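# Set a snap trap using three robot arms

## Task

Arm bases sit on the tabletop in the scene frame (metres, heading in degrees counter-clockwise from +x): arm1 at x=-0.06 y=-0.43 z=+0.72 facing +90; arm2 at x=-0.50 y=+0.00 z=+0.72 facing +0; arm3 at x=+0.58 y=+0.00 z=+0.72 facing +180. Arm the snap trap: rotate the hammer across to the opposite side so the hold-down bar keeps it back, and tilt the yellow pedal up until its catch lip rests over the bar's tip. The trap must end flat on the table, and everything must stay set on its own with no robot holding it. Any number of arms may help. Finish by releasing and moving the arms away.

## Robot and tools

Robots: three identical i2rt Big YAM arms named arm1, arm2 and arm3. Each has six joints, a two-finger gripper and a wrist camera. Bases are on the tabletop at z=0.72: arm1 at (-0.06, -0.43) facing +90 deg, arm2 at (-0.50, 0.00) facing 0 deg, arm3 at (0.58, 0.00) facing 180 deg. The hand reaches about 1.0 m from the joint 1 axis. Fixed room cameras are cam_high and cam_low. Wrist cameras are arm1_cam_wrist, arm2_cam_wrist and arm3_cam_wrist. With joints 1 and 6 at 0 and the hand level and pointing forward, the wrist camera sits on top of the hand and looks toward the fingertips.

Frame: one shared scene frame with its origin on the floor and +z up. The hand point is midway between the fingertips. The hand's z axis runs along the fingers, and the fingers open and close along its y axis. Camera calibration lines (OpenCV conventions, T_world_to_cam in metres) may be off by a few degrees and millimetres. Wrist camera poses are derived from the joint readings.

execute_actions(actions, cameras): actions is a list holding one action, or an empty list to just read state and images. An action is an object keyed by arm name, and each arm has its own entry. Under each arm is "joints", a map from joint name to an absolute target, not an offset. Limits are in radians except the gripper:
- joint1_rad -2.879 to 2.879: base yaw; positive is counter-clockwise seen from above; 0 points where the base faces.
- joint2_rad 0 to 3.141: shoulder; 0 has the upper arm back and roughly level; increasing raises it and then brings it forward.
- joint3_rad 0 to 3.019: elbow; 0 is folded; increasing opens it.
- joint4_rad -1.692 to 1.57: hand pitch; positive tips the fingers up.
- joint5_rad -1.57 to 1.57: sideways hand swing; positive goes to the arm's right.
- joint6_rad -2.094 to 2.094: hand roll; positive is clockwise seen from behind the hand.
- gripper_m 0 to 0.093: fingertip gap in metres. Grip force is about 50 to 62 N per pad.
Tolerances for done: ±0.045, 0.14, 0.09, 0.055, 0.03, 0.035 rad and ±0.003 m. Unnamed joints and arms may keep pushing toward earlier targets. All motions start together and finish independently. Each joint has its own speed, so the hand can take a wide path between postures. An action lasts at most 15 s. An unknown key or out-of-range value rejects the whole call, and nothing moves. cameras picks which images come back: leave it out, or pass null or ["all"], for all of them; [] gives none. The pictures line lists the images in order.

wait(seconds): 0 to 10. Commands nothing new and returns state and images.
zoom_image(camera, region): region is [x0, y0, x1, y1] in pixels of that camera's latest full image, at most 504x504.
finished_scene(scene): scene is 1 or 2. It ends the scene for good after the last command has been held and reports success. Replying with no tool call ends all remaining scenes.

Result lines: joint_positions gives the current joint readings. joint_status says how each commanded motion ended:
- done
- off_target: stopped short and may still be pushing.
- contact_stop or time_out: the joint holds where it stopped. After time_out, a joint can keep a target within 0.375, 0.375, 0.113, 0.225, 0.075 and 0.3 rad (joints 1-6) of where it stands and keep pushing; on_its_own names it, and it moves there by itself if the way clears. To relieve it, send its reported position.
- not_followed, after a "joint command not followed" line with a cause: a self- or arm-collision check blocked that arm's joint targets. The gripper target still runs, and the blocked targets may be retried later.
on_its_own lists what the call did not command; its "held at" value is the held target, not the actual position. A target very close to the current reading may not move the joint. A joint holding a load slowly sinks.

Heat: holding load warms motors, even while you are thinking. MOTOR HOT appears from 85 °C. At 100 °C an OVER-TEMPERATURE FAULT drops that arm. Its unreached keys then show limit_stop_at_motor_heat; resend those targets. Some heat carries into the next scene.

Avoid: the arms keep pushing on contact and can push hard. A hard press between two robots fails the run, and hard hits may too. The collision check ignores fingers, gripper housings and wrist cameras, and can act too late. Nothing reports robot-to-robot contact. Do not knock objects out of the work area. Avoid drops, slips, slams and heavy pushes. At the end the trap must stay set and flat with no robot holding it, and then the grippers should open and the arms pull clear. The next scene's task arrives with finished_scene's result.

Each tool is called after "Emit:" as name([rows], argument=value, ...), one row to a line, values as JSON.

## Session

Emit:
execute_actions(actions=[])

Scene clock: 0.00 s.
Motor temperatures (°C, as the motors report them): arm1=[27 25 27 27 29 25] | arm2=[28 27 30 26 27 25] | arm3=[28 28 28 25 27 24]
arm1.joint_positions: joint1_rad=+0.001 joint2_rad=+0.454 joint3_rad=+1.479 joint4_rad=-1.526 joint5_rad=-0.001 joint6_rad=+0.012 gripper_m=+0.095
arm1.joint_status: not commanded
arm1.hand: x=-0.0490 y=-0.3049 z=+1.3467 quat_wxyz=(-0.361, +0.592, -0.624, -0.360) (m; scene frame)
arm2.joint_positions: joint1_rad=+0.010 joint2_rad=+0.437 joint3_rad=+1.449 joint4_rad=-1.521 joint5_rad=+0.000 joint6_rad=-0.007 gripper_m=+0.095
arm2.joint_status: not commanded
arm2.hand: x=-0.3716 y=+0.0075 z=+1.3304 quat_wxyz=(-0.503, +0.019, -0.864, -0.004) (m; scene frame)
arm3.joint_positions: joint1_rad=-0.010 joint2_rad=+0.436 joint3_rad=+1.467 joint4_rad=-1.532 joint5_rad=-0.016 joint6_rad=-0.003 gripper_m=+0.094
arm3.joint_status: not commanded
arm3.hand: x=+0.4609 y=+0.0072 z=+1.2946 quat_wxyz=(-0.010, -0.860, +0.002, +0.510) (m; scene frame)
pictures: arm1_cam_wrist, arm2_cam_wrist, arm3_cam_wrist, cam_high, cam_low
Images, in order (width x height): arm1_cam_wrist 504x504, arm2_cam_wrist 504x504, arm3_cam_wrist 504x504, cam_high 896x504, cam_low 896x504.

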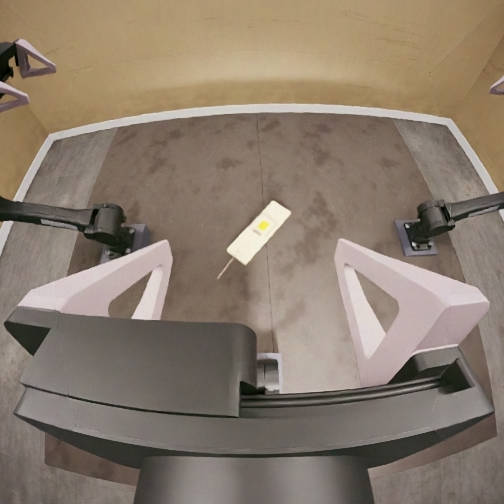

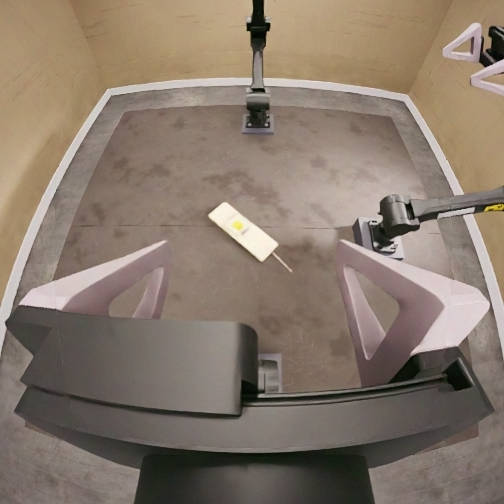

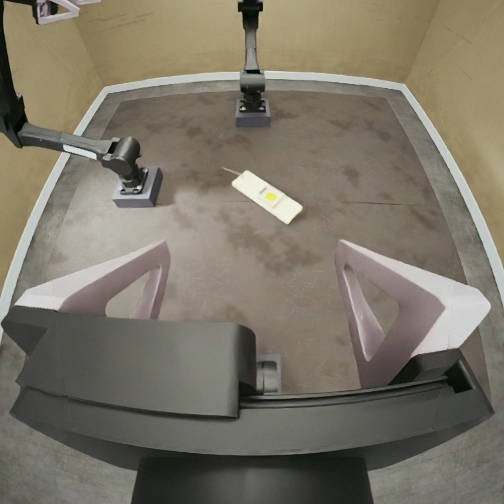

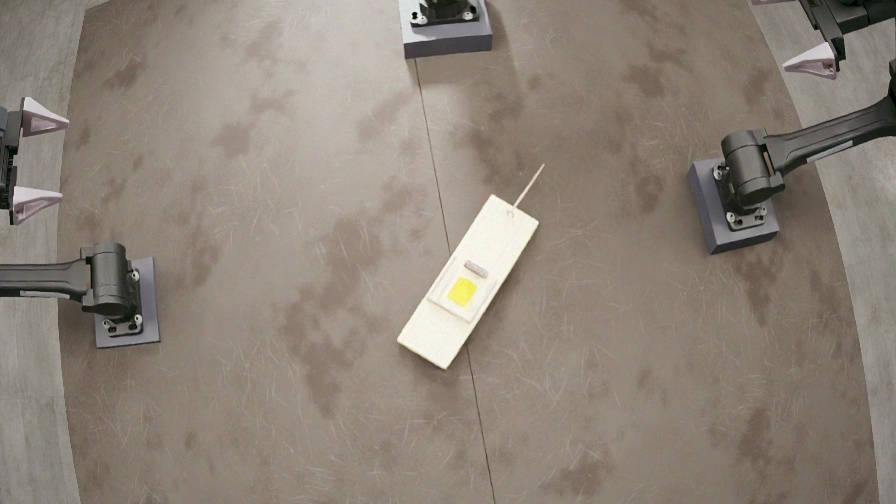

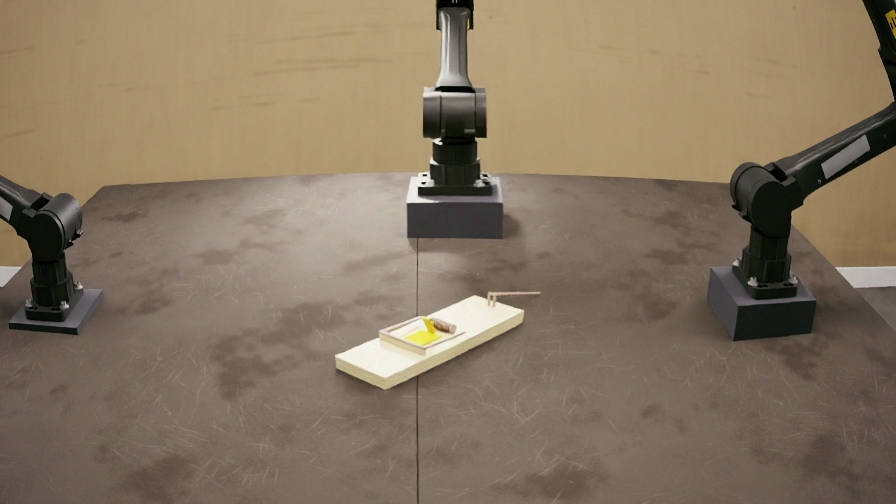

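Emit:
zoom_image(camera="cam_high", region=[370,150,600,380])

Emit:
zoom_image(camera="cam_low", region=[320,270,560,400])

Region (370, 150, 600, 380) of cam_high's 896x504 image, scaled by 2.191, with more detail than that image has.

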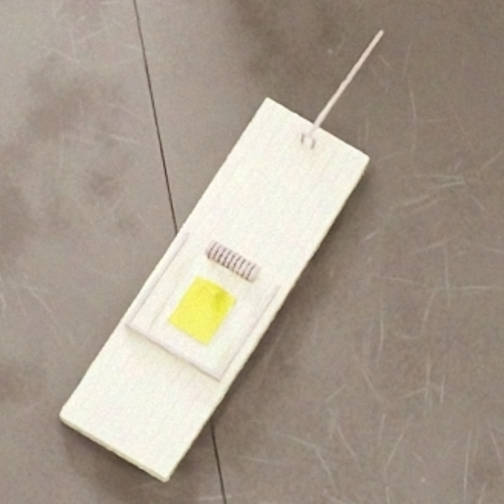

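Region (320, 270, 560, 400) of cam_low's 896x504 image, scaled by 2.100, with more detail than that image has; it fills the top 273 rows of this view, and the rest is white.

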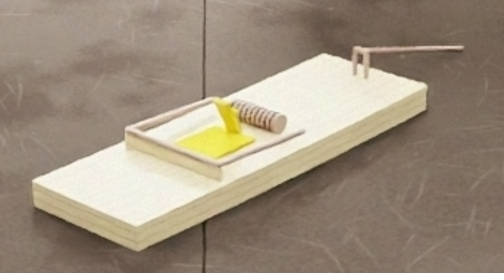

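Emit:
execute_actions([
  {"arm2":{"joints":{"joint1_rad":-0.014,"joint2_rad":1.72,"joint3_rad":1.0,"joint4_rad":-0.79,"joint5_rad":0,"joint6_rad":-0.866,"gripper_m":0.093}}},
], cameras=["cam_low","cam_high","arm2_cam_wrist"])

Scene clock: 24.70 s.
Motor temperatures (°C, as the motors report them): arm1=[27 25 29 27 28 25] | arm2=[28 27 31 26 27 25] | arm3=[28 28 29 25 27 24]
arm1.joint_positions: joint1_rad=+0.001 joint2_rad=+0.454 joint3_rad=+1.479 joint4_rad=-1.526 joint5_rad=-0.001 joint6_rad=+0.012 gripper_m=+0.095
arm1.joint_status: not commanded
arm1.hand: x=-0.0490 y=-0.3049 z=+1.3467 quat_wxyz=(-0.361, +0.592, -0.624, -0.360) (m; scene frame)
arm2.joint_positions: joint1_rad=-0.005 joint2_rad=+1.710 joint3_rad=+0.997 joint4_rad=-0.800 joint5_rad=+0.000 joint6_rad=-0.851 gripper_m=+0.093
arm2.joint_status: all done
arm2.hand: x=-0.0552 y=+0.0070 z=+0.7729 quat_wxyz=(-0.022, +0.420, -0.907, +0.013) (m; scene frame)
arm3.joint_positions: joint1_rad=-0.010 joint2_rad=+0.436 joint3_rad=+1.467 joint4_rad=-1.532 joint5_rad=-0.016 joint6_rad=-0.003 gripper_m=+0.094
arm3.joint_status: not commanded
arm3.hand: x=+0.4609 y=+0.0072 z=+1.2946 quat_wxyz=(-0.010, -0.860, +0.002, +0.510) (m; scene frame)
pictures: arm2_cam_wrist, cam_high, cam_low
camera_calibration (this result's frames):
arm2_cam_wrist: T_world_to_cam=[[0.751537, -0.658527, 0.0391703, 0.0149921], [-0.564604, -0.611366, 0.554486, -0.446456], [-0.341197, -0.438832, -0.831271, 0.753255], [0, 0, 0, 1]] pos_world=[-0.00633021, 0.0674767, 0.873125]
Images, in order (width x height): arm2_cam_wrist 504x504, cam_high 896x504, cam_low 896x504.

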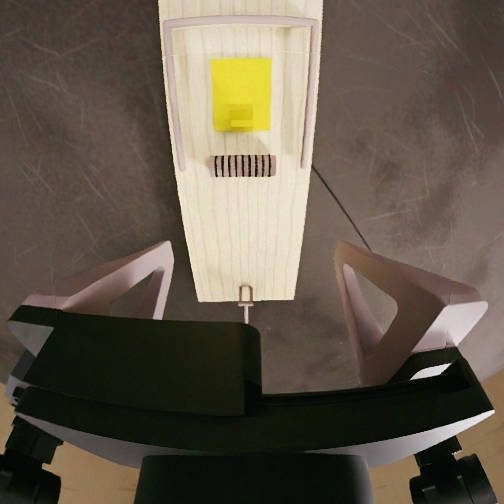

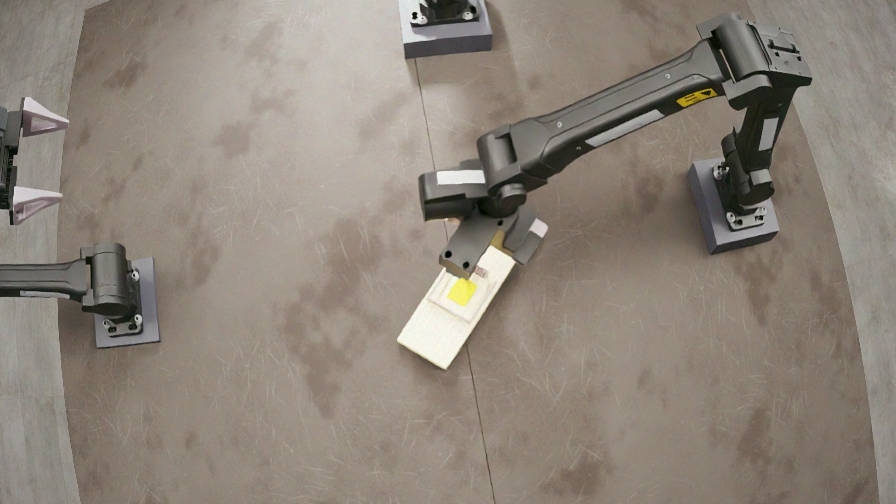

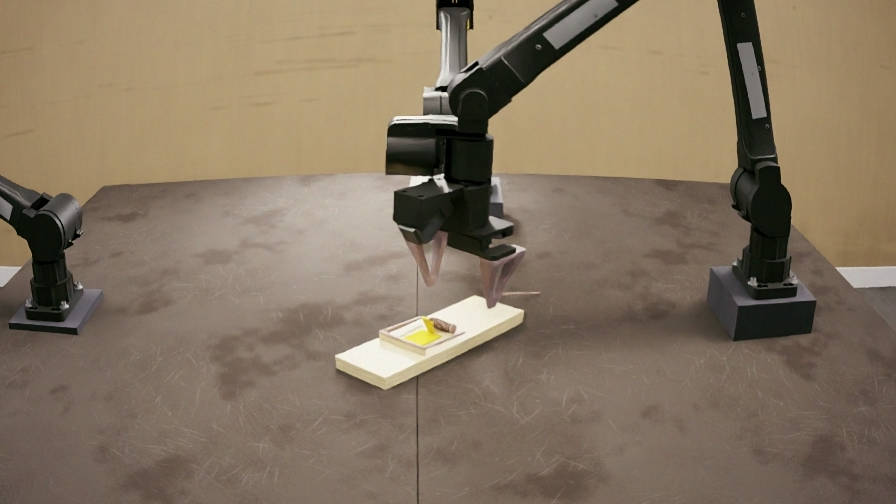

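Emit:
execute_actions([
  {"arm2":{"joints":{"joint2_rad":1.80,"joint4_rad":-0.775}}},
], cameras=["cam_low","arm2_cam_wrist"])

Scene clock: 32.77 s.
Motor temperatures (°C, as the motors report them): arm1=[27 25 29 27 28 25] | arm2=[28 27 31 26 27 25] | arm3=[28 28 29 25 27 24]
arm1.joint_positions: joint1_rad=+0.001 joint2_rad=+0.454 joint3_rad=+1.479 joint4_rad=-1.526 joint5_rad=-0.001 joint6_rad=+0.012 gripper_m=+0.095
arm1.joint_status: not commanded
arm1.hand: x=-0.0490 y=-0.3049 z=+1.3467 quat_wxyz=(-0.361, +0.592, -0.624, -0.360) (m; scene frame)
arm2.joint_positions: joint1_rad=-0.005 joint2_rad=+1.788 joint3_rad=+0.997 joint4_rad=-0.784 joint5_rad=+0.000 joint6_rad=-0.852 gripper_m=+0.093
arm2.joint_status: all done
arm2.hand: x=-0.0628 y=+0.0067 z=+0.7404 quat_wxyz=(+0.006, +0.421, -0.907, +0.001) (m; scene frame)
arm3.joint_positions: joint1_rad=-0.010 joint2_rad=+0.436 joint3_rad=+1.467 joint4_rad=-1.532 joint5_rad=-0.016 joint6_rad=-0.003 gripper_m=+0.094
arm3.joint_status: not commanded
arm3.hand: x=+0.4609 y=+0.0072 z=+1.2946 quat_wxyz=(-0.010, -0.860, +0.002, +0.510) (m; scene frame)
pictures: arm2_cam_wrist, cam_low
camera_calibration (this result's frames):
arm2_cam_wrist: T_world_to_cam=[[0.75276, -0.658262, -0.0066275, 0.0557594], [-0.529063, -0.610943, 0.588932, -0.456251], [-0.391721, -0.439818, -0.808155, 0.703201], [0, 0, 0, 1]] pos_world=[-0.00790042, 0.0672416, 0.837366]
Images, in order (width x height): arm2_cam_wrist 504x504, cam_low 896x504.

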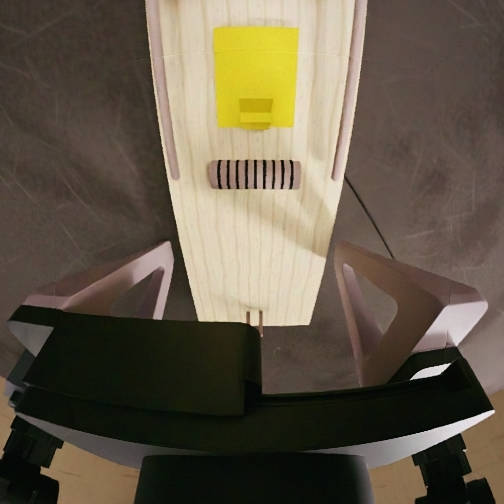

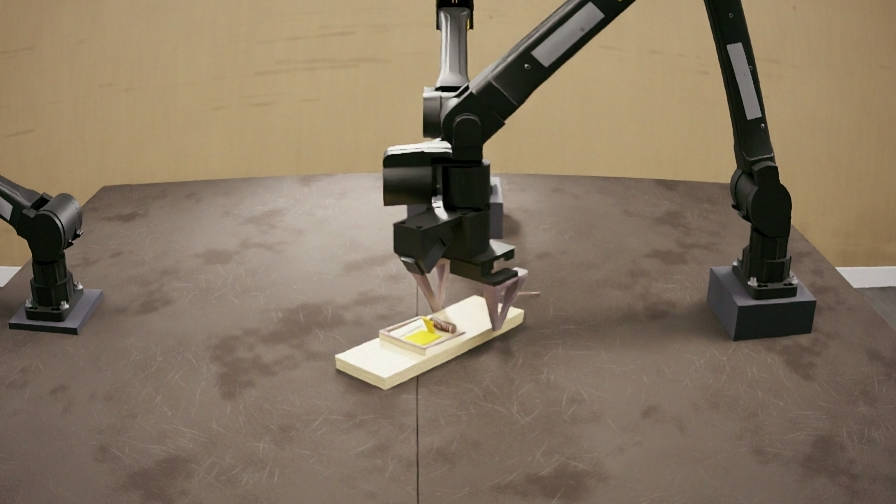

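Emit:
execute_actions([
  {"arm2":{"joints":{"joint2_rad":1.825,"joint4_rad":-0.76}}},
], cameras=[])

Emit:
execute_actions([
  {"arm2":{"joints":{"gripper_m":0.07}}},
], cameras=[])

Emit:
execute_actions([
  {"arm2":{"joints":{"joint6_rad":0.03}}},
], cameras=["cam_low","cam_high"])

Scene clock: 40.30 s.
Motor temperatures (°C, as the motors report them): arm1=[27 25 29 27 28 25] | arm2=[28 27 31 26 27 25] | arm3=[28 28 29 25 27 24]
arm1.joint_positions: joint1_rad=+0.001 joint2_rad=+0.454 joint3_rad=+1.479 joint4_rad=-1.526 joint5_rad=-0.001 joint6_rad=+0.012 gripper_m=+0.095
arm1.joint_status: not commanded
arm1.hand: x=-0.0490 y=-0.3049 z=+1.3467 quat_wxyz=(-0.361, +0.592, -0.624, -0.360) (m; scene frame)
arm2.joint_positions: joint1_rad=-0.005 joint2_rad=+1.799 joint3_rad=+0.997 joint4_rad=-0.770 joint5_rad=+0.000 joint6_rad=-0.852 gripper_m=+0.093
arm2.joint_status: all done
arm2.hand: x=-0.0612 y=+0.0067 z=+0.7360 quat_wxyz=(+0.005, +0.421, -0.907, +0.002) (m; scene frame)
arm3.joint_positions: joint1_rad=-0.010 joint2_rad=+0.436 joint3_rad=+1.467 joint4_rad=-1.532 joint5_rad=-0.016 joint6_rad=-0.003 gripper_m=+0.094
arm3.joint_status: not commanded
arm3.hand: x=+0.4609 y=+0.0072 z=+1.2946 quat_wxyz=(-0.010, -0.860, +0.002, +0.510) (m; scene frame)
pictures: none
No camera images: the call's "cameras" was empty. Leave "cameras" out to get every camera's image.

Scene clock: 40.80 s.
Motor temperatures (°C, as the motors report them): arm1=[27 25 29 27 28 25] | arm2=[28 27 31 26 27 25] | arm3=[28 28 29 25 27 24]
arm1.joint_positions: joint1_rad=+0.001 joint2_rad=+0.454 joint3_rad=+1.479 joint4_rad=-1.526 joint5_rad=-0.001 joint6_rad=+0.012 gripper_m=+0.095
arm1.joint_status: not commanded
arm1.hand: x=-0.0490 y=-0.3049 z=+1.3467 quat_wxyz=(-0.361, +0.592, -0.624, -0.360) (m; scene frame)
arm2.joint_positions: joint1_rad=-0.005 joint2_rad=+1.799 joint3_rad=+0.997 joint4_rad=-0.770 joint5_rad=+0.000 joint6_rad=-0.852 gripper_m=+0.078
arm2.joint_status: gripper_m off_target (ended at +0.078, target +0.070)
arm2.hand: x=-0.0611 y=+0.0067 z=+0.7360 quat_wxyz=(+0.005, +0.421, -0.907, +0.002) (m; scene frame)
arm3.joint_positions: joint1_rad=-0.010 joint2_rad=+0.436 joint3_rad=+1.467 joint4_rad=-1.532 joint5_rad=-0.016 joint6_rad=-0.003 gripper_m=+0.094
arm3.joint_status: not commanded
arm3.hand: x=+0.4609 y=+0.0072 z=+1.2946 quat_wxyz=(-0.010, -0.860, +0.002, +0.510) (m; scene frame)
pictures: none
No camera images: the call's "cameras" was empty. Leave "cameras" out to get every camera's image.

Scene clock: 42.60 s.
Motor temperatures (°C, as the motors report them): arm1=[27 25 29 27 28 25] | arm2=[28 27 31 26 27 25] | arm3=[28 28 29 25 27 24]
arm1.joint_positions: joint1_rad=+0.001 joint2_rad=+0.454 joint3_rad=+1.479 joint4_rad=-1.526 joint5_rad=-0.001 joint6_rad=+0.012 gripper_m=+0.095
arm1.joint_status: not commanded
arm1.hand: x=-0.0490 y=-0.3049 z=+1.3467 quat_wxyz=(-0.361, +0.592, -0.624, -0.360) (m; scene frame)
arm2.joint_positions: joint1_rad=-0.005 joint2_rad=+1.799 joint3_rad=+0.997 joint4_rad=-0.770 joint5_rad=-0.003 joint6_rad=+0.001 gripper_m=+0.078
arm2.joint_status: all done
arm2.hand: x=-0.0611 y=+0.0072 z=+0.7360 quat_wxyz=(+0.004, +0.008, -1.000, +0.002) (m; scene frame)
arm3.joint_positions: joint1_rad=-0.010 joint2_rad=+0.436 joint3_rad=+1.467 joint4_rad=-1.532 joint5_rad=-0.016 joint6_rad=-0.003 gripper_m=+0.094
arm3.joint_status: not commanded
arm3.hand: x=+0.4609 y=+0.0072 z=+1.2946 quat_wxyz=(-0.010, -0.860, +0.002, +0.510) (m; scene frame)
pictures: cam_high, cam_low
Images, in order (width x height): cam_high 896x504, cam_low 896x504.

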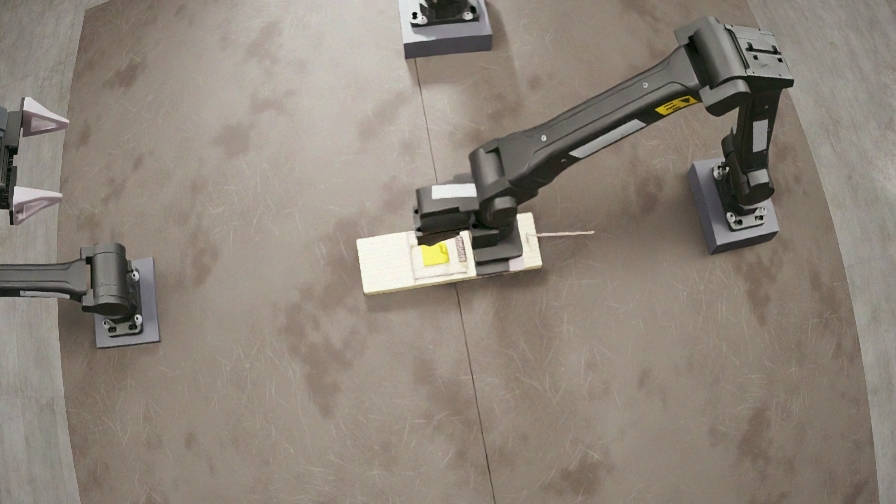

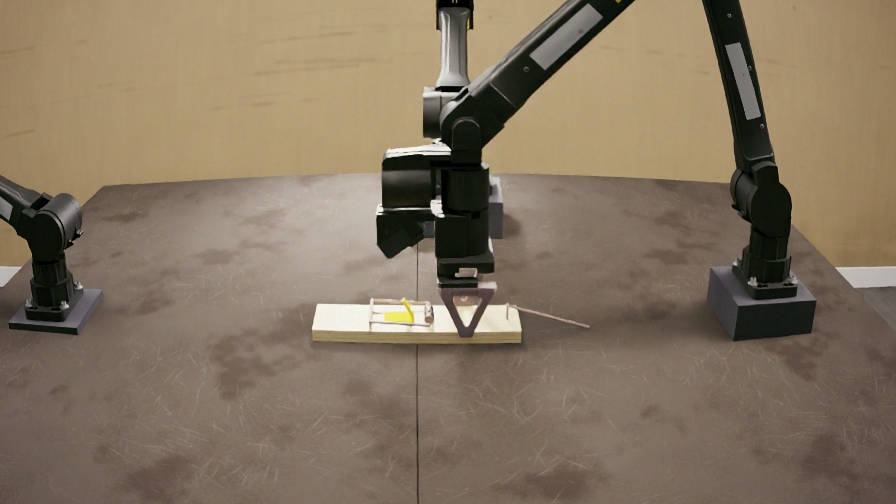

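Emit:
execute_actions([
  {"arm2":{"joints":{"gripper_m":0.093}},"arm3":{"joints":{"joint2_rad":1.3,"joint3_rad":0.445,"joint4_rad":0.79,"joint5_rad":0,"gripper_m":0.093}}},
], cameras=[])

Emit:
execute_actions([
  {"arm2":{"joints":{"joint2_rad":1.3,"joint3_rad":0.7,"joint4_rad":0.0}}},
], cameras=[])

Emit:
execute_actions([
  {"arm2":{"joints":{"joint2_rad":1.5,"joint3_rad":0.257,"joint4_rad":1.0}},"arm3":{"joints":{"joint2_rad":1.66}}},
], cameras=[])

Emit:
execute_actions([
  {"arm2":{"joints":{"joint2_rad":1.82,"joint4_rad":1.168}},"arm1":{"joints":{"joint1_rad":-0.243,"joint2_rad":1.3,"joint3_rad":0.607,"joint4_rad":-0.1,"joint6_rad":-0.27,"gripper_m":0.02}}},
])

Scene clock: 75.00 s.
Motor temperatures (°C, as the motors report them): arm1=[27 25 30 27 28 25] | arm2=[28 28 31 26 27 25] | arm3=[28 28 30 25 27 24]
arm1.joint_positions: joint1_rad=+0.001 joint2_rad=+0.454 joint3_rad=+1.479 joint4_rad=-1.526 joint5_rad=-0.001 joint6_rad=+0.012 gripper_m=+0.095
arm1.joint_status: not commanded
arm1.hand: x=-0.0490 y=-0.3049 z=+1.3467 quat_wxyz=(-0.361, +0.592, -0.624, -0.360) (m; scene frame)
arm2.joint_positions: joint1_rad=-0.005 joint2_rad=+1.800 joint3_rad=+0.997 joint4_rad=-0.769 joint5_rad=-0.003 joint6_rad=+0.015 gripper_m=+0.093
arm2.joint_status: all done
arm2.hand: x=-0.0611 y=+0.0070 z=+0.7356 quat_wxyz=(+0.004, +0.000, -1.000, +0.002) (m; scene frame)
arm3.joint_positions: joint1_rad=-0.010 joint2_rad=+1.304 joint3_rad=+0.446 joint4_rad=+0.768 joint5_rad=-0.002 joint6_rad=-0.003 gripper_m=+0.093
arm3.joint_status: all done
arm3.hand: x=+0.0978 y=+0.0077 z=+0.9356 quat_wxyz=(-0.002, -0.738, +0.007, +0.675) (m; scene frame)
pictures: none
No camera images: the call's "cameras" was empty. Leave "cameras" out to get every camera's image.

Scene clock: 76.37 s.
Motor temperatures (°C, as the motors report them): arm1=[27 25 30 27 28 25] | arm2=[28 28 32 26 27 25] | arm3=[28 28 30 25 27 24]
arm1.joint_positions: joint1_rad=+0.001 joint2_rad=+0.454 joint3_rad=+1.479 joint4_rad=-1.526 joint5_rad=-0.001 joint6_rad=+0.012 gripper_m=+0.095
arm1.joint_status: not commanded
arm1.hand: x=-0.0490 y=-0.3049 z=+1.3467 quat_wxyz=(-0.361, +0.592, -0.624, -0.360) (m; scene frame)
arm2.joint_positions: joint1_rad=-0.005 joint2_rad=+1.287 joint3_rad=+0.700 joint4_rad=-0.016 joint5_rad=-0.003 joint6_rad=+0.015 gripper_m=+0.093
arm2.joint_status: all done
arm2.hand: x=+0.0026 y=+0.0095 z=+0.9336 quat_wxyz=(-0.462, +0.003, -0.887, -0.006) (m; scene frame)
arm3.joint_positions: joint1_rad=-0.010 joint2_rad=+1.304 joint3_rad=+0.446 joint4_rad=+0.768 joint5_rad=-0.002 joint6_rad=-0.003 gripper_m=+0.093
arm3.joint_status: not commanded
arm3.hand: x=+0.0978 y=+0.0077 z=+0.9356 quat_wxyz=(-0.002, -0.738, +0.007, +0.675) (m; scene frame)
pictures: none
No camera images: the call's "cameras" was empty. Leave "cameras" out to get every camera's image.

Scene clock: 77.90 s.
Motor temperatures (°C, as the motors report them): arm1=[27 25 30 27 28 25] | arm2=[28 28 32 26 27 25] | arm3=[28 28 30 25 27 24]
arm1.joint_positions: joint1_rad=+0.001 joint2_rad=+0.454 joint3_rad=+1.479 joint4_rad=-1.526 joint5_rad=-0.001 joint6_rad=+0.012 gripper_m=+0.095
arm1.joint_status: not commanded
arm1.hand: x=-0.0490 y=-0.3049 z=+1.3467 quat_wxyz=(-0.361, +0.592, -0.624, -0.360) (m; scene frame)
arm2.joint_positions: joint1_rad=-0.005 joint2_rad=+1.508 joint3_rad=+0.253 joint4_rad=+0.984 joint5_rad=-0.003 joint6_rad=+0.015 gripper_m=+0.093
arm2.joint_status: all done
arm2.hand: x=-0.0780 y=+0.0076 z=+0.8559 quat_wxyz=(-0.602, +0.003, -0.798, -0.008) (m; scene frame)
arm3.joint_positions: joint1_rad=-0.010 joint2_rad=+1.672 joint3_rad=+0.446 joint4_rad=+0.775 joint5_rad=-0.002 joint6_rad=-0.003 gripper_m=+0.093
arm3.joint_status: all done
arm3.hand: x=+0.1019 y=+0.0051 z=+0.7667 quat_wxyz=(-0.004, -0.847, +0.006, +0.531) (m; scene frame)
pictures: none
No camera images: the call's "cameras" was empty. Leave "cameras" out to get every camera's image.

Scene clock: 79.67 s.
Motor temperatures (°C, as the motors report them): arm1=[27 25 30 27 28 25] | arm2=[28 28 31 26 27 25] | arm3=[28 28 29 25 27 24]
arm1.joint_positions: joint1_rad=-0.239 joint2_rad=+1.296 joint3_rad=+0.613 joint4_rad=-0.120 joint5_rad=-0.001 joint6_rad=-0.262 gripper_m=+0.020
arm1.joint_status: all done
arm1.hand: x=+0.0645 y=+0.0043 z=+0.8749 quat_wxyz=(-0.322, +0.650, -0.662, -0.189) (m; scene frame)
arm2.joint_positions: joint1_rad=-0.005 joint2_rad=+1.810 joint3_rad=+0.253 joint4_rad=+1.152 joint5_rad=-0.003 joint6_rad=+0.015 gripper_m=+0.093
arm2.joint_status: all done
arm2.hand: x=-0.0911 y=+0.0068 z=+0.7758 quat_wxyz=(-0.548, +0.003, -0.837, -0.007) (m; scene frame)
arm3.joint_positions: joint1_rad=-0.010 joint2_rad=+1.672 joint3_rad=+0.446 joint4_rad=+0.775 joint5_rad=-0.002 joint6_rad=-0.003 gripper_m=+0.093
arm3.joint_status: not commanded
arm3.hand: x=+0.1019 y=+0.0051 z=+0.7667 quat_wxyz=(-0.004, -0.847, +0.006, +0.531) (m; scene frame)
pictures: arm1_cam_wrist, arm2_cam_wrist, arm3_cam_wrist, cam_high, cam_low
camera_calibration (this result's frames):
arm1_cam_wrist: T_world_to_cam=[[0.980512, -0.0958084, 0.171515, -0.210219], [-0.0749754, -0.989435, -0.124083, 0.122531], [0.181591, 0.108805, -0.977336, 0.968701], [0, 0, 0, 1]] pos_world=[0.0394022, -0.00430446, 0.998006]
arm2_cam_wrist: T_world_to_cam=[[0.00981731, -0.999651, -0.024526, 0.0259262], [-0.856912, 0.00423073, -0.515446, 0.330771], [0.51537, 0.0260769, -0.856571, 0.837746], [0, 0, 0, 1]] pos_world=[-0.148562, 0.00267197, 0.888719]
arm3_cam_wrist: T_world_to_cam=[[0.0154079, 0.999867, -0.00536396, -0.00357562], [0.880456, -0.0161098, -0.473855, 0.282626], [-0.473878, 0.00257836, -0.880587, 0.846781], [0, 0, 0, 1]] pos_world=[0.152486, 0.00594489, 0.879568]
Images, in order (width x height): arm1_cam_wrist 504x504, arm2_cam_wrist 504x504, arm3_cam_wrist 504x504, cam_high 896x504, cam_low 896x504.

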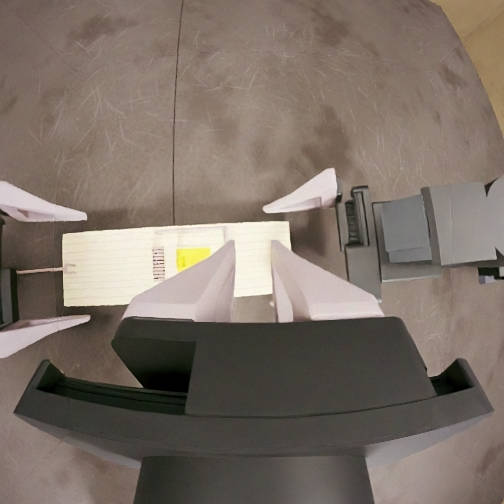

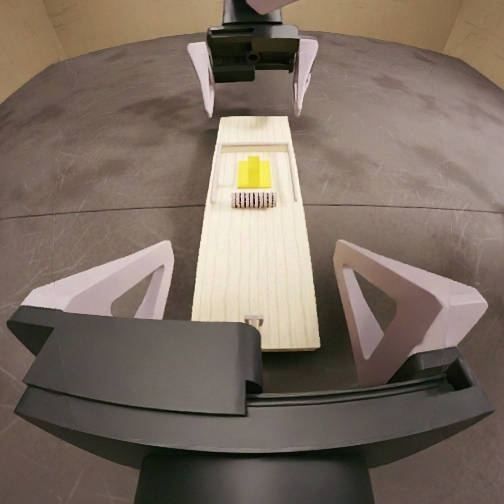

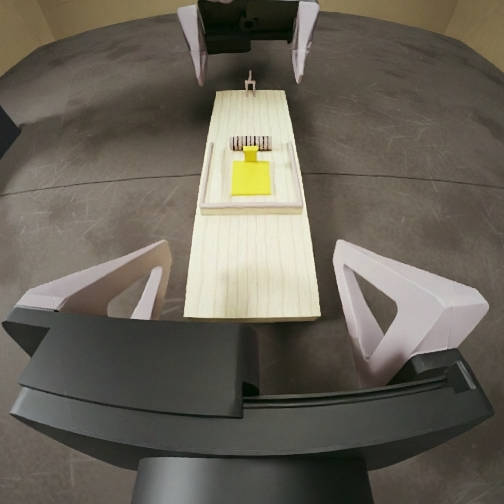

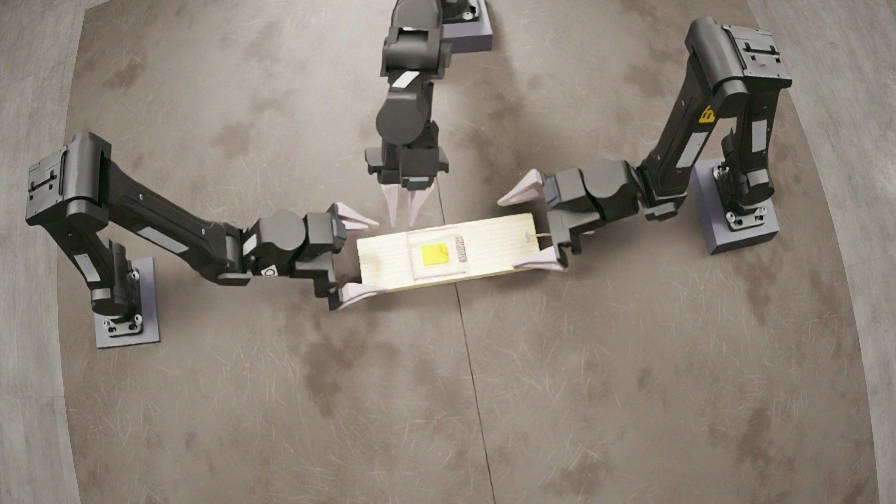

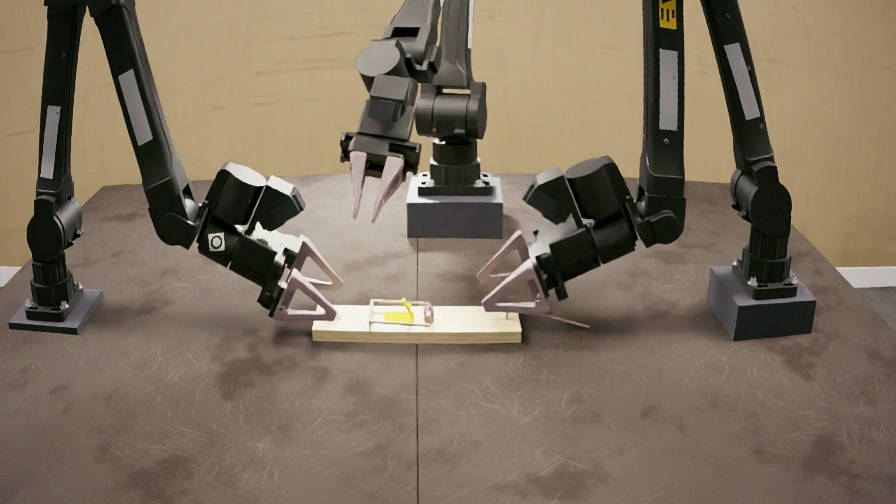

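Emit:
execute_actions([
  {"arm2":{"joints":{"joint2_rad":1.955}},"arm3":{"joints":{"joint2_rad":1.755}},"arm1":{"joints":{"joint2_rad":1.56,"joint4_rad":-0.04}}},
], cameras=["cam_low","arm1_cam_wrist"])

Scene clock: 87.30 s.
Motor temperatures (°C, as the motors report them): arm1=[27 25 30 27 28 25] | arm2=[28 28 31 26 27 25] | arm3=[28 28 29 25 27 24]
arm1.joint_positions: joint1_rad=-0.239 joint2_rad=+1.569 joint3_rad=+0.613 joint4_rad=-0.055 joint5_rad=-0.001 joint6_rad=-0.262 gripper_m=+0.020
arm1.joint_status: all done
arm1.hand: x=+0.0602 y=-0.0067 z=+0.7685 quat_wxyz=(-0.236, +0.674, -0.686, -0.141) (m; scene frame)
arm2.joint_positions: joint1_rad=-0.005 joint2_rad=+1.934 joint3_rad=+0.254 joint4_rad=+1.168 joint5_rad=-0.002 joint6_rad=+0.012 gripper_m=+0.093
arm2.joint_status: all done
arm2.hand: x=-0.1079 y=+0.0061 z=+0.7324 quat_wxyz=(-0.502, +0.004, -0.865, -0.005) (m; scene frame)
arm3.joint_positions: joint1_rad=-0.010 joint2_rad=+1.748 joint3_rad=+0.446 joint4_rad=+0.786 joint5_rad=-0.001 joint6_rad=-0.008 gripper_m=+0.093
arm3.joint_status: all done
arm3.hand: x=+0.1093 y=+0.0049 z=+0.7345 quat_wxyz=(-0.002, -0.864, +0.004, +0.503) (m; scene frame)
pictures: arm1_cam_wrist, cam_low
camera_calibration (this result's frames):
arm1_cam_wrist: T_world_to_cam=[[0.989292, -0.0632619, 0.131523, -0.15838], [-0.0740567, -0.99413, 0.0788699, -0.0579457], [0.125762, -0.0877656, -0.988171, 0.877025], [0, 0, 0, 1]] pos_world=[0.042097, 0.0093475, 0.892051]
Images, in order (width x height): arm1_cam_wrist 504x504, cam_low 896x504.

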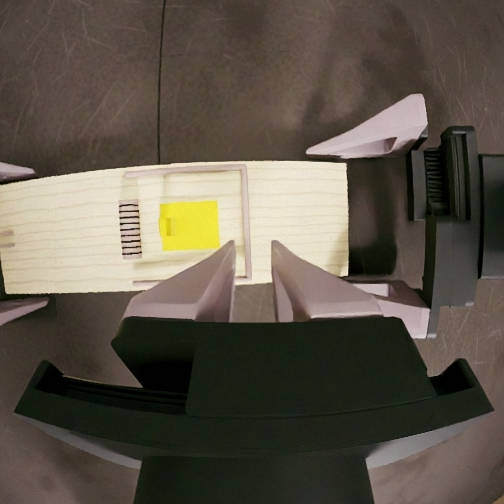

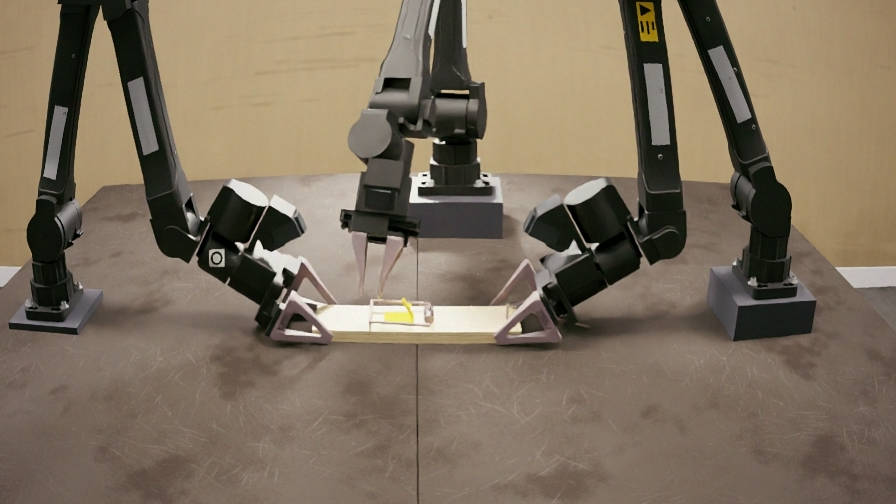

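Emit:
execute_actions([
  {"arm2":{"joints":{"gripper_m":0.06}},"arm3":{"joints":{"gripper_m":0.06}},"arm1":{"joints":{"joint2_rad":1.615,"joint4_rad":-0.075}}},
], cameras=["cam_low","arm1_cam_wrist"])

Scene clock: 95.93 s.
Motor temperatures (°C, as the motors report them): arm1=[27 26 29 27 28 25] | arm2=[28 27 30 26 27 25] | arm3=[28 28 29 25 27 24]
arm1.joint_positions: joint1_rad=-0.239 joint2_rad=+1.601 joint3_rad=+0.613 joint4_rad=-0.062 joint5_rad=-0.002 joint6_rad=-0.262 gripper_m=+0.020
arm1.joint_status: all done
arm1.hand: x=+0.0581 y=-0.0127 z=+0.7544 quat_wxyz=(-0.220, +0.678, -0.689, -0.132) (m; scene frame)
arm2.joint_positions: joint1_rad=-0.005 joint2_rad=+1.932 joint3_rad=+0.254 joint4_rad=+1.171 joint5_rad=-0.010 joint6_rad=+0.009 gripper_m=+0.080
arm2.joint_status: gripper_m off_target (ended at +0.080, target +0.060)
arm2.hand: x=-0.1072 y=+0.0074 z=+0.7339 quat_wxyz=(-0.504, +0.007, -0.864, -0.008) (m; scene frame)
arm3.joint_positions: joint1_rad=-0.010 joint2_rad=+1.748 joint3_rad=+0.446 joint4_rad=+0.786 joint5_rad=-0.003 joint6_rad=-0.011 gripper_m=+0.079
arm3.joint_status: gripper_m off_target (ended at +0.079, target +0.060)
arm3.hand: x=+0.1092 y=+0.0043 z=+0.7347 quat_wxyz=(-0.003, -0.864, +0.002, +0.503) (m; scene frame)
pictures: arm1_cam_wrist, cam_low
camera_calibration (this result's frames):
arm1_cam_wrist: T_world_to_cam=[[0.99082, -0.0575535, 0.122329, -0.147967], [-0.071934, -0.990571, 0.116594, -0.0914381], [0.114465, -0.124323, -0.985617, 0.861157], [0, 0, 0, 1]] pos_world=[0.041459, 0.00796955, 0.877533]
Images, in order (width x height): arm1_cam_wrist 504x504, cam_low 896x504.

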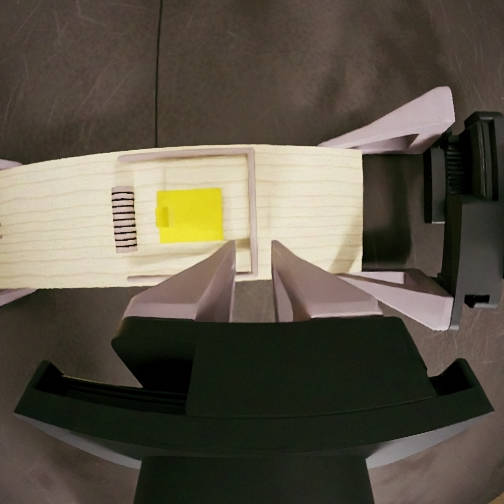

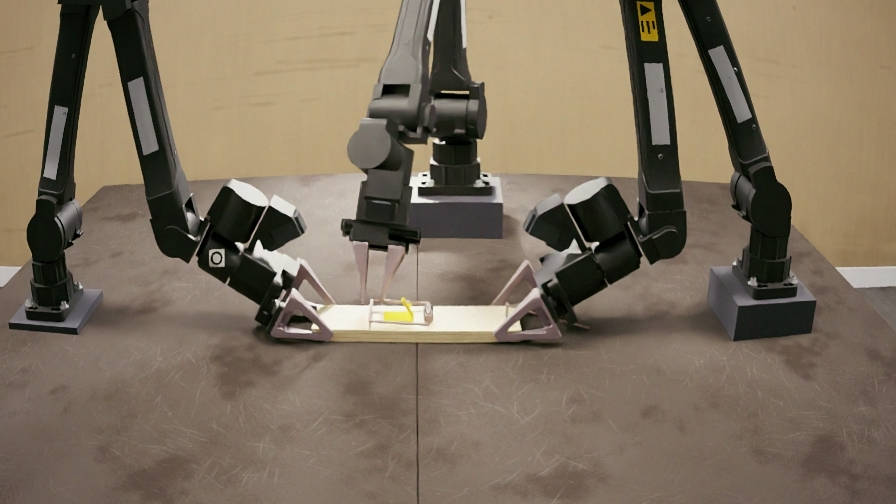

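Emit:
execute_actions([
  {"arm2":{"joints":{"joint2_rad":1.98,"joint4_rad":1.13}},"arm3":{"joints":{"joint2_rad":1.79,"joint4_rad":0.75}},"arm1":{"joints":{"joint2_rad":1.64}}},
], cameras=["cam_low"])

Emit:
zoom_image(camera="cam_low", region=[330,260,460,345])

Scene clock: 103.00 s.
Motor temperatures (°C, as the motors report them): arm1=[27 26 29 27 28 25] | arm2=[28 27 30 26 27 25] | arm3=[28 28 29 25 27 24]
arm1.joint_positions: joint1_rad=-0.239 joint2_rad=+1.602 joint3_rad=+0.613 joint4_rad=-0.062 joint5_rad=-0.002 joint6_rad=-0.262 gripper_m=+0.020
arm1.joint_status: all done
arm1.hand: x=+0.0580 y=-0.0129 z=+0.7538 quat_wxyz=(-0.219, +0.678, -0.689, -0.131) (m; scene frame)
arm2.joint_positions: joint1_rad=-0.005 joint2_rad=+1.932 joint3_rad=+0.254 joint4_rad=+1.166 joint5_rad=-0.010 joint6_rad=+0.009 gripper_m=+0.080
arm2.joint_status: all done
arm2.hand: x=-0.1078 y=+0.0074 z=+0.7328 quat_wxyz=(-0.502, +0.007, -0.865, -0.008) (m; scene frame)
arm3.joint_positions: joint1_rad=-0.010 joint2_rad=+1.750 joint3_rad=+0.446 joint4_rad=+0.785 joint5_rad=-0.003 joint6_rad=-0.011 gripper_m=+0.079
arm3.joint_status: all done
arm3.hand: x=+0.1095 y=+0.0043 z=+0.7338 quat_wxyz=(-0.003, -0.865, +0.002, +0.502) (m; scene frame)
pictures: cam_low
Images, in order (width x height): cam_low 896x504.

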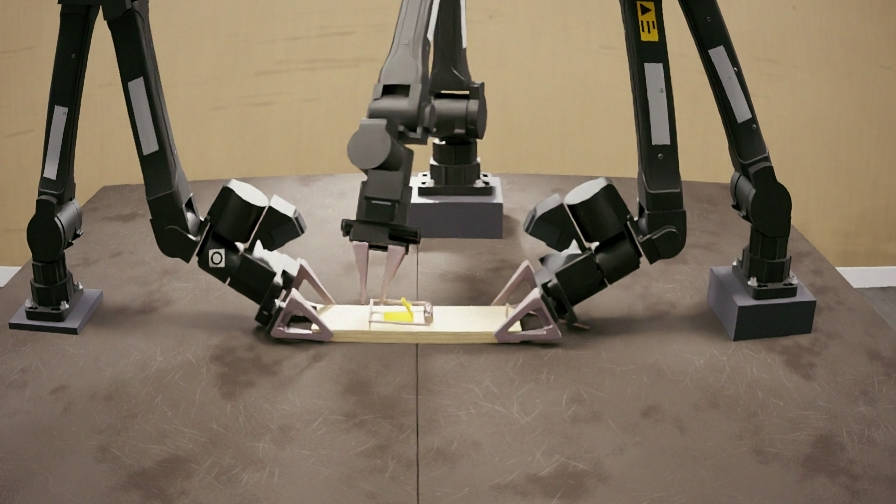

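Region (330, 260, 460, 345) of cam_low's 896x504 image, scaled by 3.877, with more detail than that image has; it fills the top 330 rows of this view, and the rest is white.

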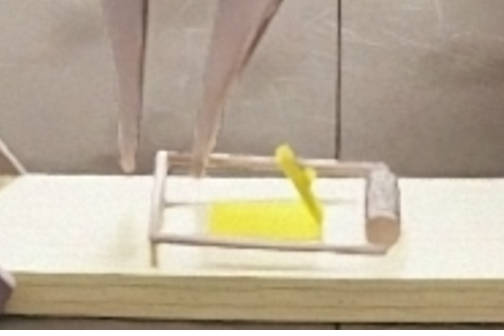

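Emit:
execute_actions([
  {"arm1":{"joints":{"joint2_rad":1.60,"joint4_rad":0.0}}},
], cameras=[])

Emit:
execute_actions([
  {"arm1":{"joints":{"joint2_rad":1.655}}},
], cameras=["cam_low","arm1_cam_wrist"])

Emit:
zoom_image(camera="cam_low", region=[330,260,460,345])

Scene clock: 112.87 s.
Motor temperatures (°C, as the motors report them): arm1=[27 26 29 27 28 25] | arm2=[28 27 30 26 27 25] | arm3=[28 28 28 25 27 24]
arm1.joint_positions: joint1_rad=-0.239 joint2_rad=+1.602 joint3_rad=+0.613 joint4_rad=-0.019 joint5_rad=-0.002 joint6_rad=-0.262 gripper_m=+0.020
arm1.joint_status: all done
arm1.hand: x=+0.0605 y=-0.0041 z=+0.7593 quat_wxyz=(-0.237, +0.674, -0.685, -0.142) (m; scene frame)
arm2.joint_positions: joint1_rad=-0.005 joint2_rad=+1.932 joint3_rad=+0.254 joint4_rad=+1.166 joint5_rad=-0.010 joint6_rad=+0.009 gripper_m=+0.080
arm2.joint_status: not commanded
arm2.hand: x=-0.1078 y=+0.0074 z=+0.7328 quat_wxyz=(-0.502, +0.007, -0.865, -0.008) (m; scene frame)
arm3.joint_positions: joint1_rad=-0.010 joint2_rad=+1.750 joint3_rad=+0.446 joint4_rad=+0.785 joint5_rad=-0.003 joint6_rad=-0.011 gripper_m=+0.079
arm3.joint_status: not commanded
arm3.hand: x=+0.1095 y=+0.0043 z=+0.7338 quat_wxyz=(-0.003, -0.865, +0.002, +0.502) (m; scene frame)
pictures: none
No camera images: the call's "cameras" was empty. Leave "cameras" out to get every camera's image.

Scene clock: 113.53 s.
Motor temperatures (°C, as the motors report them): arm1=[27 26 29 27 28 25] | arm2=[28 27 30 26 27 25] | arm3=[28 28 28 25 27 24]
arm1.joint_positions: joint1_rad=-0.239 joint2_rad=+1.631 joint3_rad=+0.613 joint4_rad=-0.004 joint5_rad=-0.003 joint6_rad=-0.262 gripper_m=+0.020
arm1.joint_status: all done
arm1.hand: x=+0.0598 y=-0.0054 z=+0.7489 quat_wxyz=(-0.231, +0.675, -0.686, -0.139) (m; scene frame)
arm2.joint_positions: joint1_rad=-0.005 joint2_rad=+1.932 joint3_rad=+0.254 joint4_rad=+1.165 joint5_rad=-0.010 joint6_rad=+0.009 gripper_m=+0.080
arm2.joint_status: not commanded
arm2.hand: x=-0.1077 y=+0.0074 z=+0.7327 quat_wxyz=(-0.502, +0.007, -0.865, -0.008) (m; scene frame)
arm3.joint_positions: joint1_rad=-0.010 joint2_rad=+1.750 joint3_rad=+0.446 joint4_rad=+0.785 joint5_rad=-0.003 joint6_rad=-0.011 gripper_m=+0.079
arm3.joint_status: not commanded
arm3.hand: x=+0.1095 y=+0.0043 z=+0.7338 quat_wxyz=(-0.003, -0.865, +0.002, +0.502) (m; scene frame)
pictures: arm1_cam_wrist, cam_low
camera_calibration (this result's frames):
arm1_cam_wrist: T_world_to_cam=[[0.990072, -0.0604158, 0.126915, -0.151979], [-0.0720985, -0.993368, 0.0895683, -0.063257], [0.120662, -0.0978294, -0.987861, 0.857839], [0, 0, 0, 1]] pos_world=[0.0424012, 0.0119025, 0.872381]
Images, in order (width x height): arm1_cam_wrist 504x504, cam_low 896x504.

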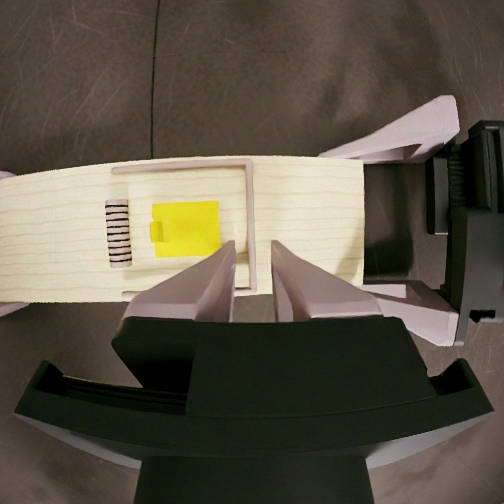

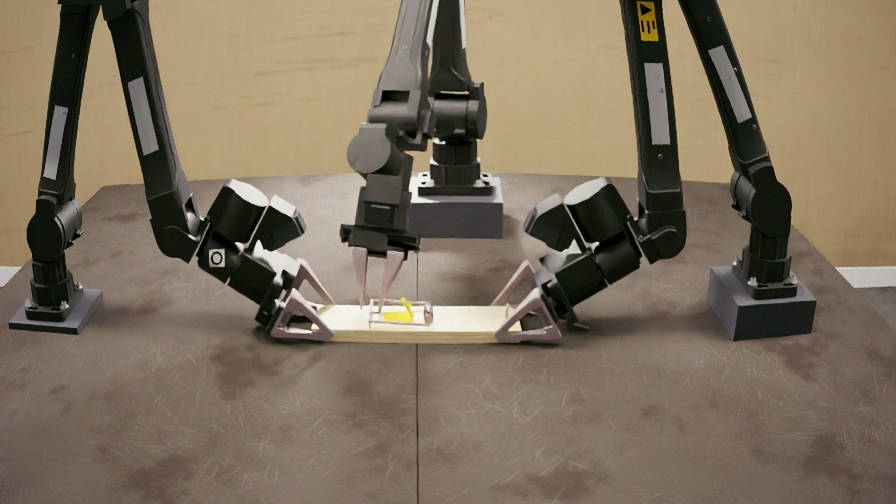

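Region (330, 260, 460, 345) of cam_low's 896x504 image, scaled by 3.877, with more detail than that image has; it fills the top 330 rows of this view, and the rest is white.

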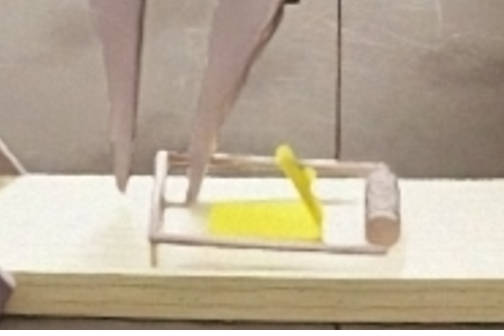

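Emit:
execute_actions([
  {"arm1":{"joints":{"gripper_m":0}}},
], cameras=[])

Emit:
execute_actions([
  {"arm1":{"joints":{"joint1_rad":-0.20,"joint2_rad":1.50,"joint3_rad":0.65,"joint4_rad":-0.14,"joint6_rad":-0.24}}},
], cameras=["cam_low"])

Scene clock: 133.47 s.
Motor temperatures (°C, as the motors report them): arm1=[27 26 29 27 28 25] | arm2=[28 27 30 26 27 25] | arm3=[28 28 28 25 27 24]
arm1.joint_positions: joint1_rad=-0.239 joint2_rad=+1.632 joint3_rad=+0.613 joint4_rad=-0.004 joint5_rad=-0.005 joint6_rad=-0.272 gripper_m=+0.002
arm1.joint_status: all done
arm1.hand: x=+0.0595 y=-0.0055 z=+0.7485 quat_wxyz=(-0.231, +0.679, -0.683, -0.138) (m; scene frame)
arm2.joint_positions: joint1_rad=-0.005 joint2_rad=+1.932 joint3_rad=+0.254 joint4_rad=+1.165 joint5_rad=-0.010 joint6_rad=+0.009 gripper_m=+0.080
arm2.joint_status: not commanded
arm2.hand: x=-0.1077 y=+0.0074 z=+0.7327 quat_wxyz=(-0.502, +0.007, -0.865, -0.008) (m; scene frame)
arm3.joint_positions: joint1_rad=-0.010 joint2_rad=+1.750 joint3_rad=+0.446 joint4_rad=+0.785 joint5_rad=-0.003 joint6_rad=-0.011 gripper_m=+0.079
arm3.joint_status: not commanded
arm3.hand: x=+0.1095 y=+0.0043 z=+0.7338 quat_wxyz=(-0.003, -0.865, +0.002, +0.502) (m; scene frame)
pictures: none
No camera images: the call's "cameras" was empty. Leave "cameras" out to get every camera's image.

Scene clock: 134.33 s.
Motor temperatures (°C, as the motors report them): arm1=[27 26 29 27 28 25] | arm2=[28 27 30 26 27 25] | arm3=[28 28 28 25 27 24]
arm1.joint_positions: joint1_rad=-0.214 joint2_rad=+1.532 joint3_rad=+0.629 joint4_rad=-0.126 joint5_rad=+0.007 joint6_rad=-0.258 gripper_m=+0.002
arm1.joint_status: all done
arm1.hand: x=+0.0502 y=-0.0055 z=+0.7807 quat_wxyz=(-0.229, +0.683, -0.680, -0.136) (m; scene frame)
arm2.joint_positions: joint1_rad=-0.005 joint2_rad=+1.932 joint3_rad=+0.253 joint4_rad=+1.165 joint5_rad=-0.007 joint6_rad=+0.007 gripper_m=+0.080
arm2.joint_status: not commanded
arm2.hand: x=-0.1081 y=+0.0068 z=+0.7326 quat_wxyz=(-0.501, +0.007, -0.865, -0.006) (m; scene frame)
arm3.joint_positions: joint1_rad=-0.008 joint2_rad=+1.750 joint3_rad=+0.446 joint4_rad=+0.785 joint5_rad=-0.002 joint6_rad=-0.007 gripper_m=+0.079
arm3.joint_status: not commanded
arm3.hand: x=+0.1095 y=+0.0035 z=+0.7337 quat_wxyz=(-0.004, -0.865, +0.003, +0.502) (m; scene frame)
pictures: cam_low
Images, in order (width x height): cam_low 896x504.

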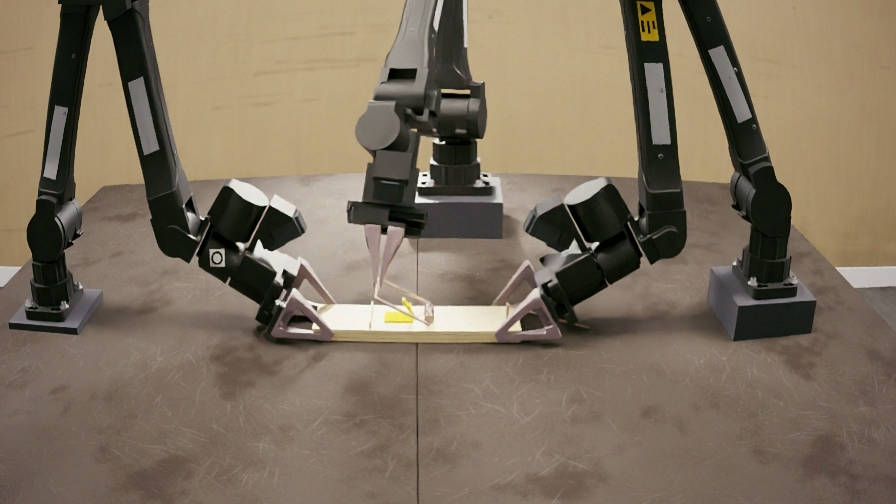

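Emit:
execute_actions([
  {"arm1":{"joints":{"joint1_rad":-0.12,"joint2_rad":1.43,"joint3_rad":0.66,"joint4_rad":-0.25,"joint5_rad":-0.04,"joint6_rad":-0.17}}},
], cameras=[])

Emit:
execute_actions([
  {"arm1":{"joints":{"joint1_rad":-0.03,"joint2_rad":1.41,"joint3_rad":0.645,"joint4_rad":-0.29,"joint6_rad":-0.09}}},
], cameras=["cam_low"])

Scene clock: 143.97 s.
Motor temperatures (°C, as the motors report them): arm1=[27 26 29 27 29 25] | arm2=[28 27 30 26 27 25] | arm3=[28 28 28 25 27 24]
arm1.joint_positions: joint1_rad=-0.162 joint2_rad=+1.445 joint3_rad=+0.635 joint4_rad=-0.217 joint5_rad=-0.006 joint6_rad=-0.193 gripper_m=+0.002
arm1.joint_status: joint5_rad time_out (moved -0.013 of -0.047); the others done
arm1.on_its_own: joint5_rad reads -0.006 and still pushes toward -0.040 since a time_out
arm1.hand: x=+0.0249 y=-0.0061 z=+0.8076 quat_wxyz=(-0.218, +0.679, -0.684, -0.156) (m; scene frame)
arm2.joint_positions: joint1_rad=-0.005 joint2_rad=+1.932 joint3_rad=+0.253 joint4_rad=+1.165 joint5_rad=-0.007 joint6_rad=+0.007 gripper_m=+0.080
arm2.joint_status: not commanded
arm2.hand: x=-0.1081 y=+0.0068 z=+0.7326 quat_wxyz=(-0.501, +0.007, -0.865, -0.006) (m; scene frame)
arm3.joint_positions: joint1_rad=-0.008 joint2_rad=+1.750 joint3_rad=+0.446 joint4_rad=+0.785 joint5_rad=-0.002 joint6_rad=-0.007 gripper_m=+0.079
arm3.joint_status: not commanded
arm3.hand: x=+0.1095 y=+0.0036 z=+0.7337 quat_wxyz=(-0.004, -0.865, +0.003, +0.502) (m; scene frame)
pictures: none
No camera images: the call's "cameras" was empty. Leave "cameras" out to get every camera's image.

not run: a stop came earlier in this reply.


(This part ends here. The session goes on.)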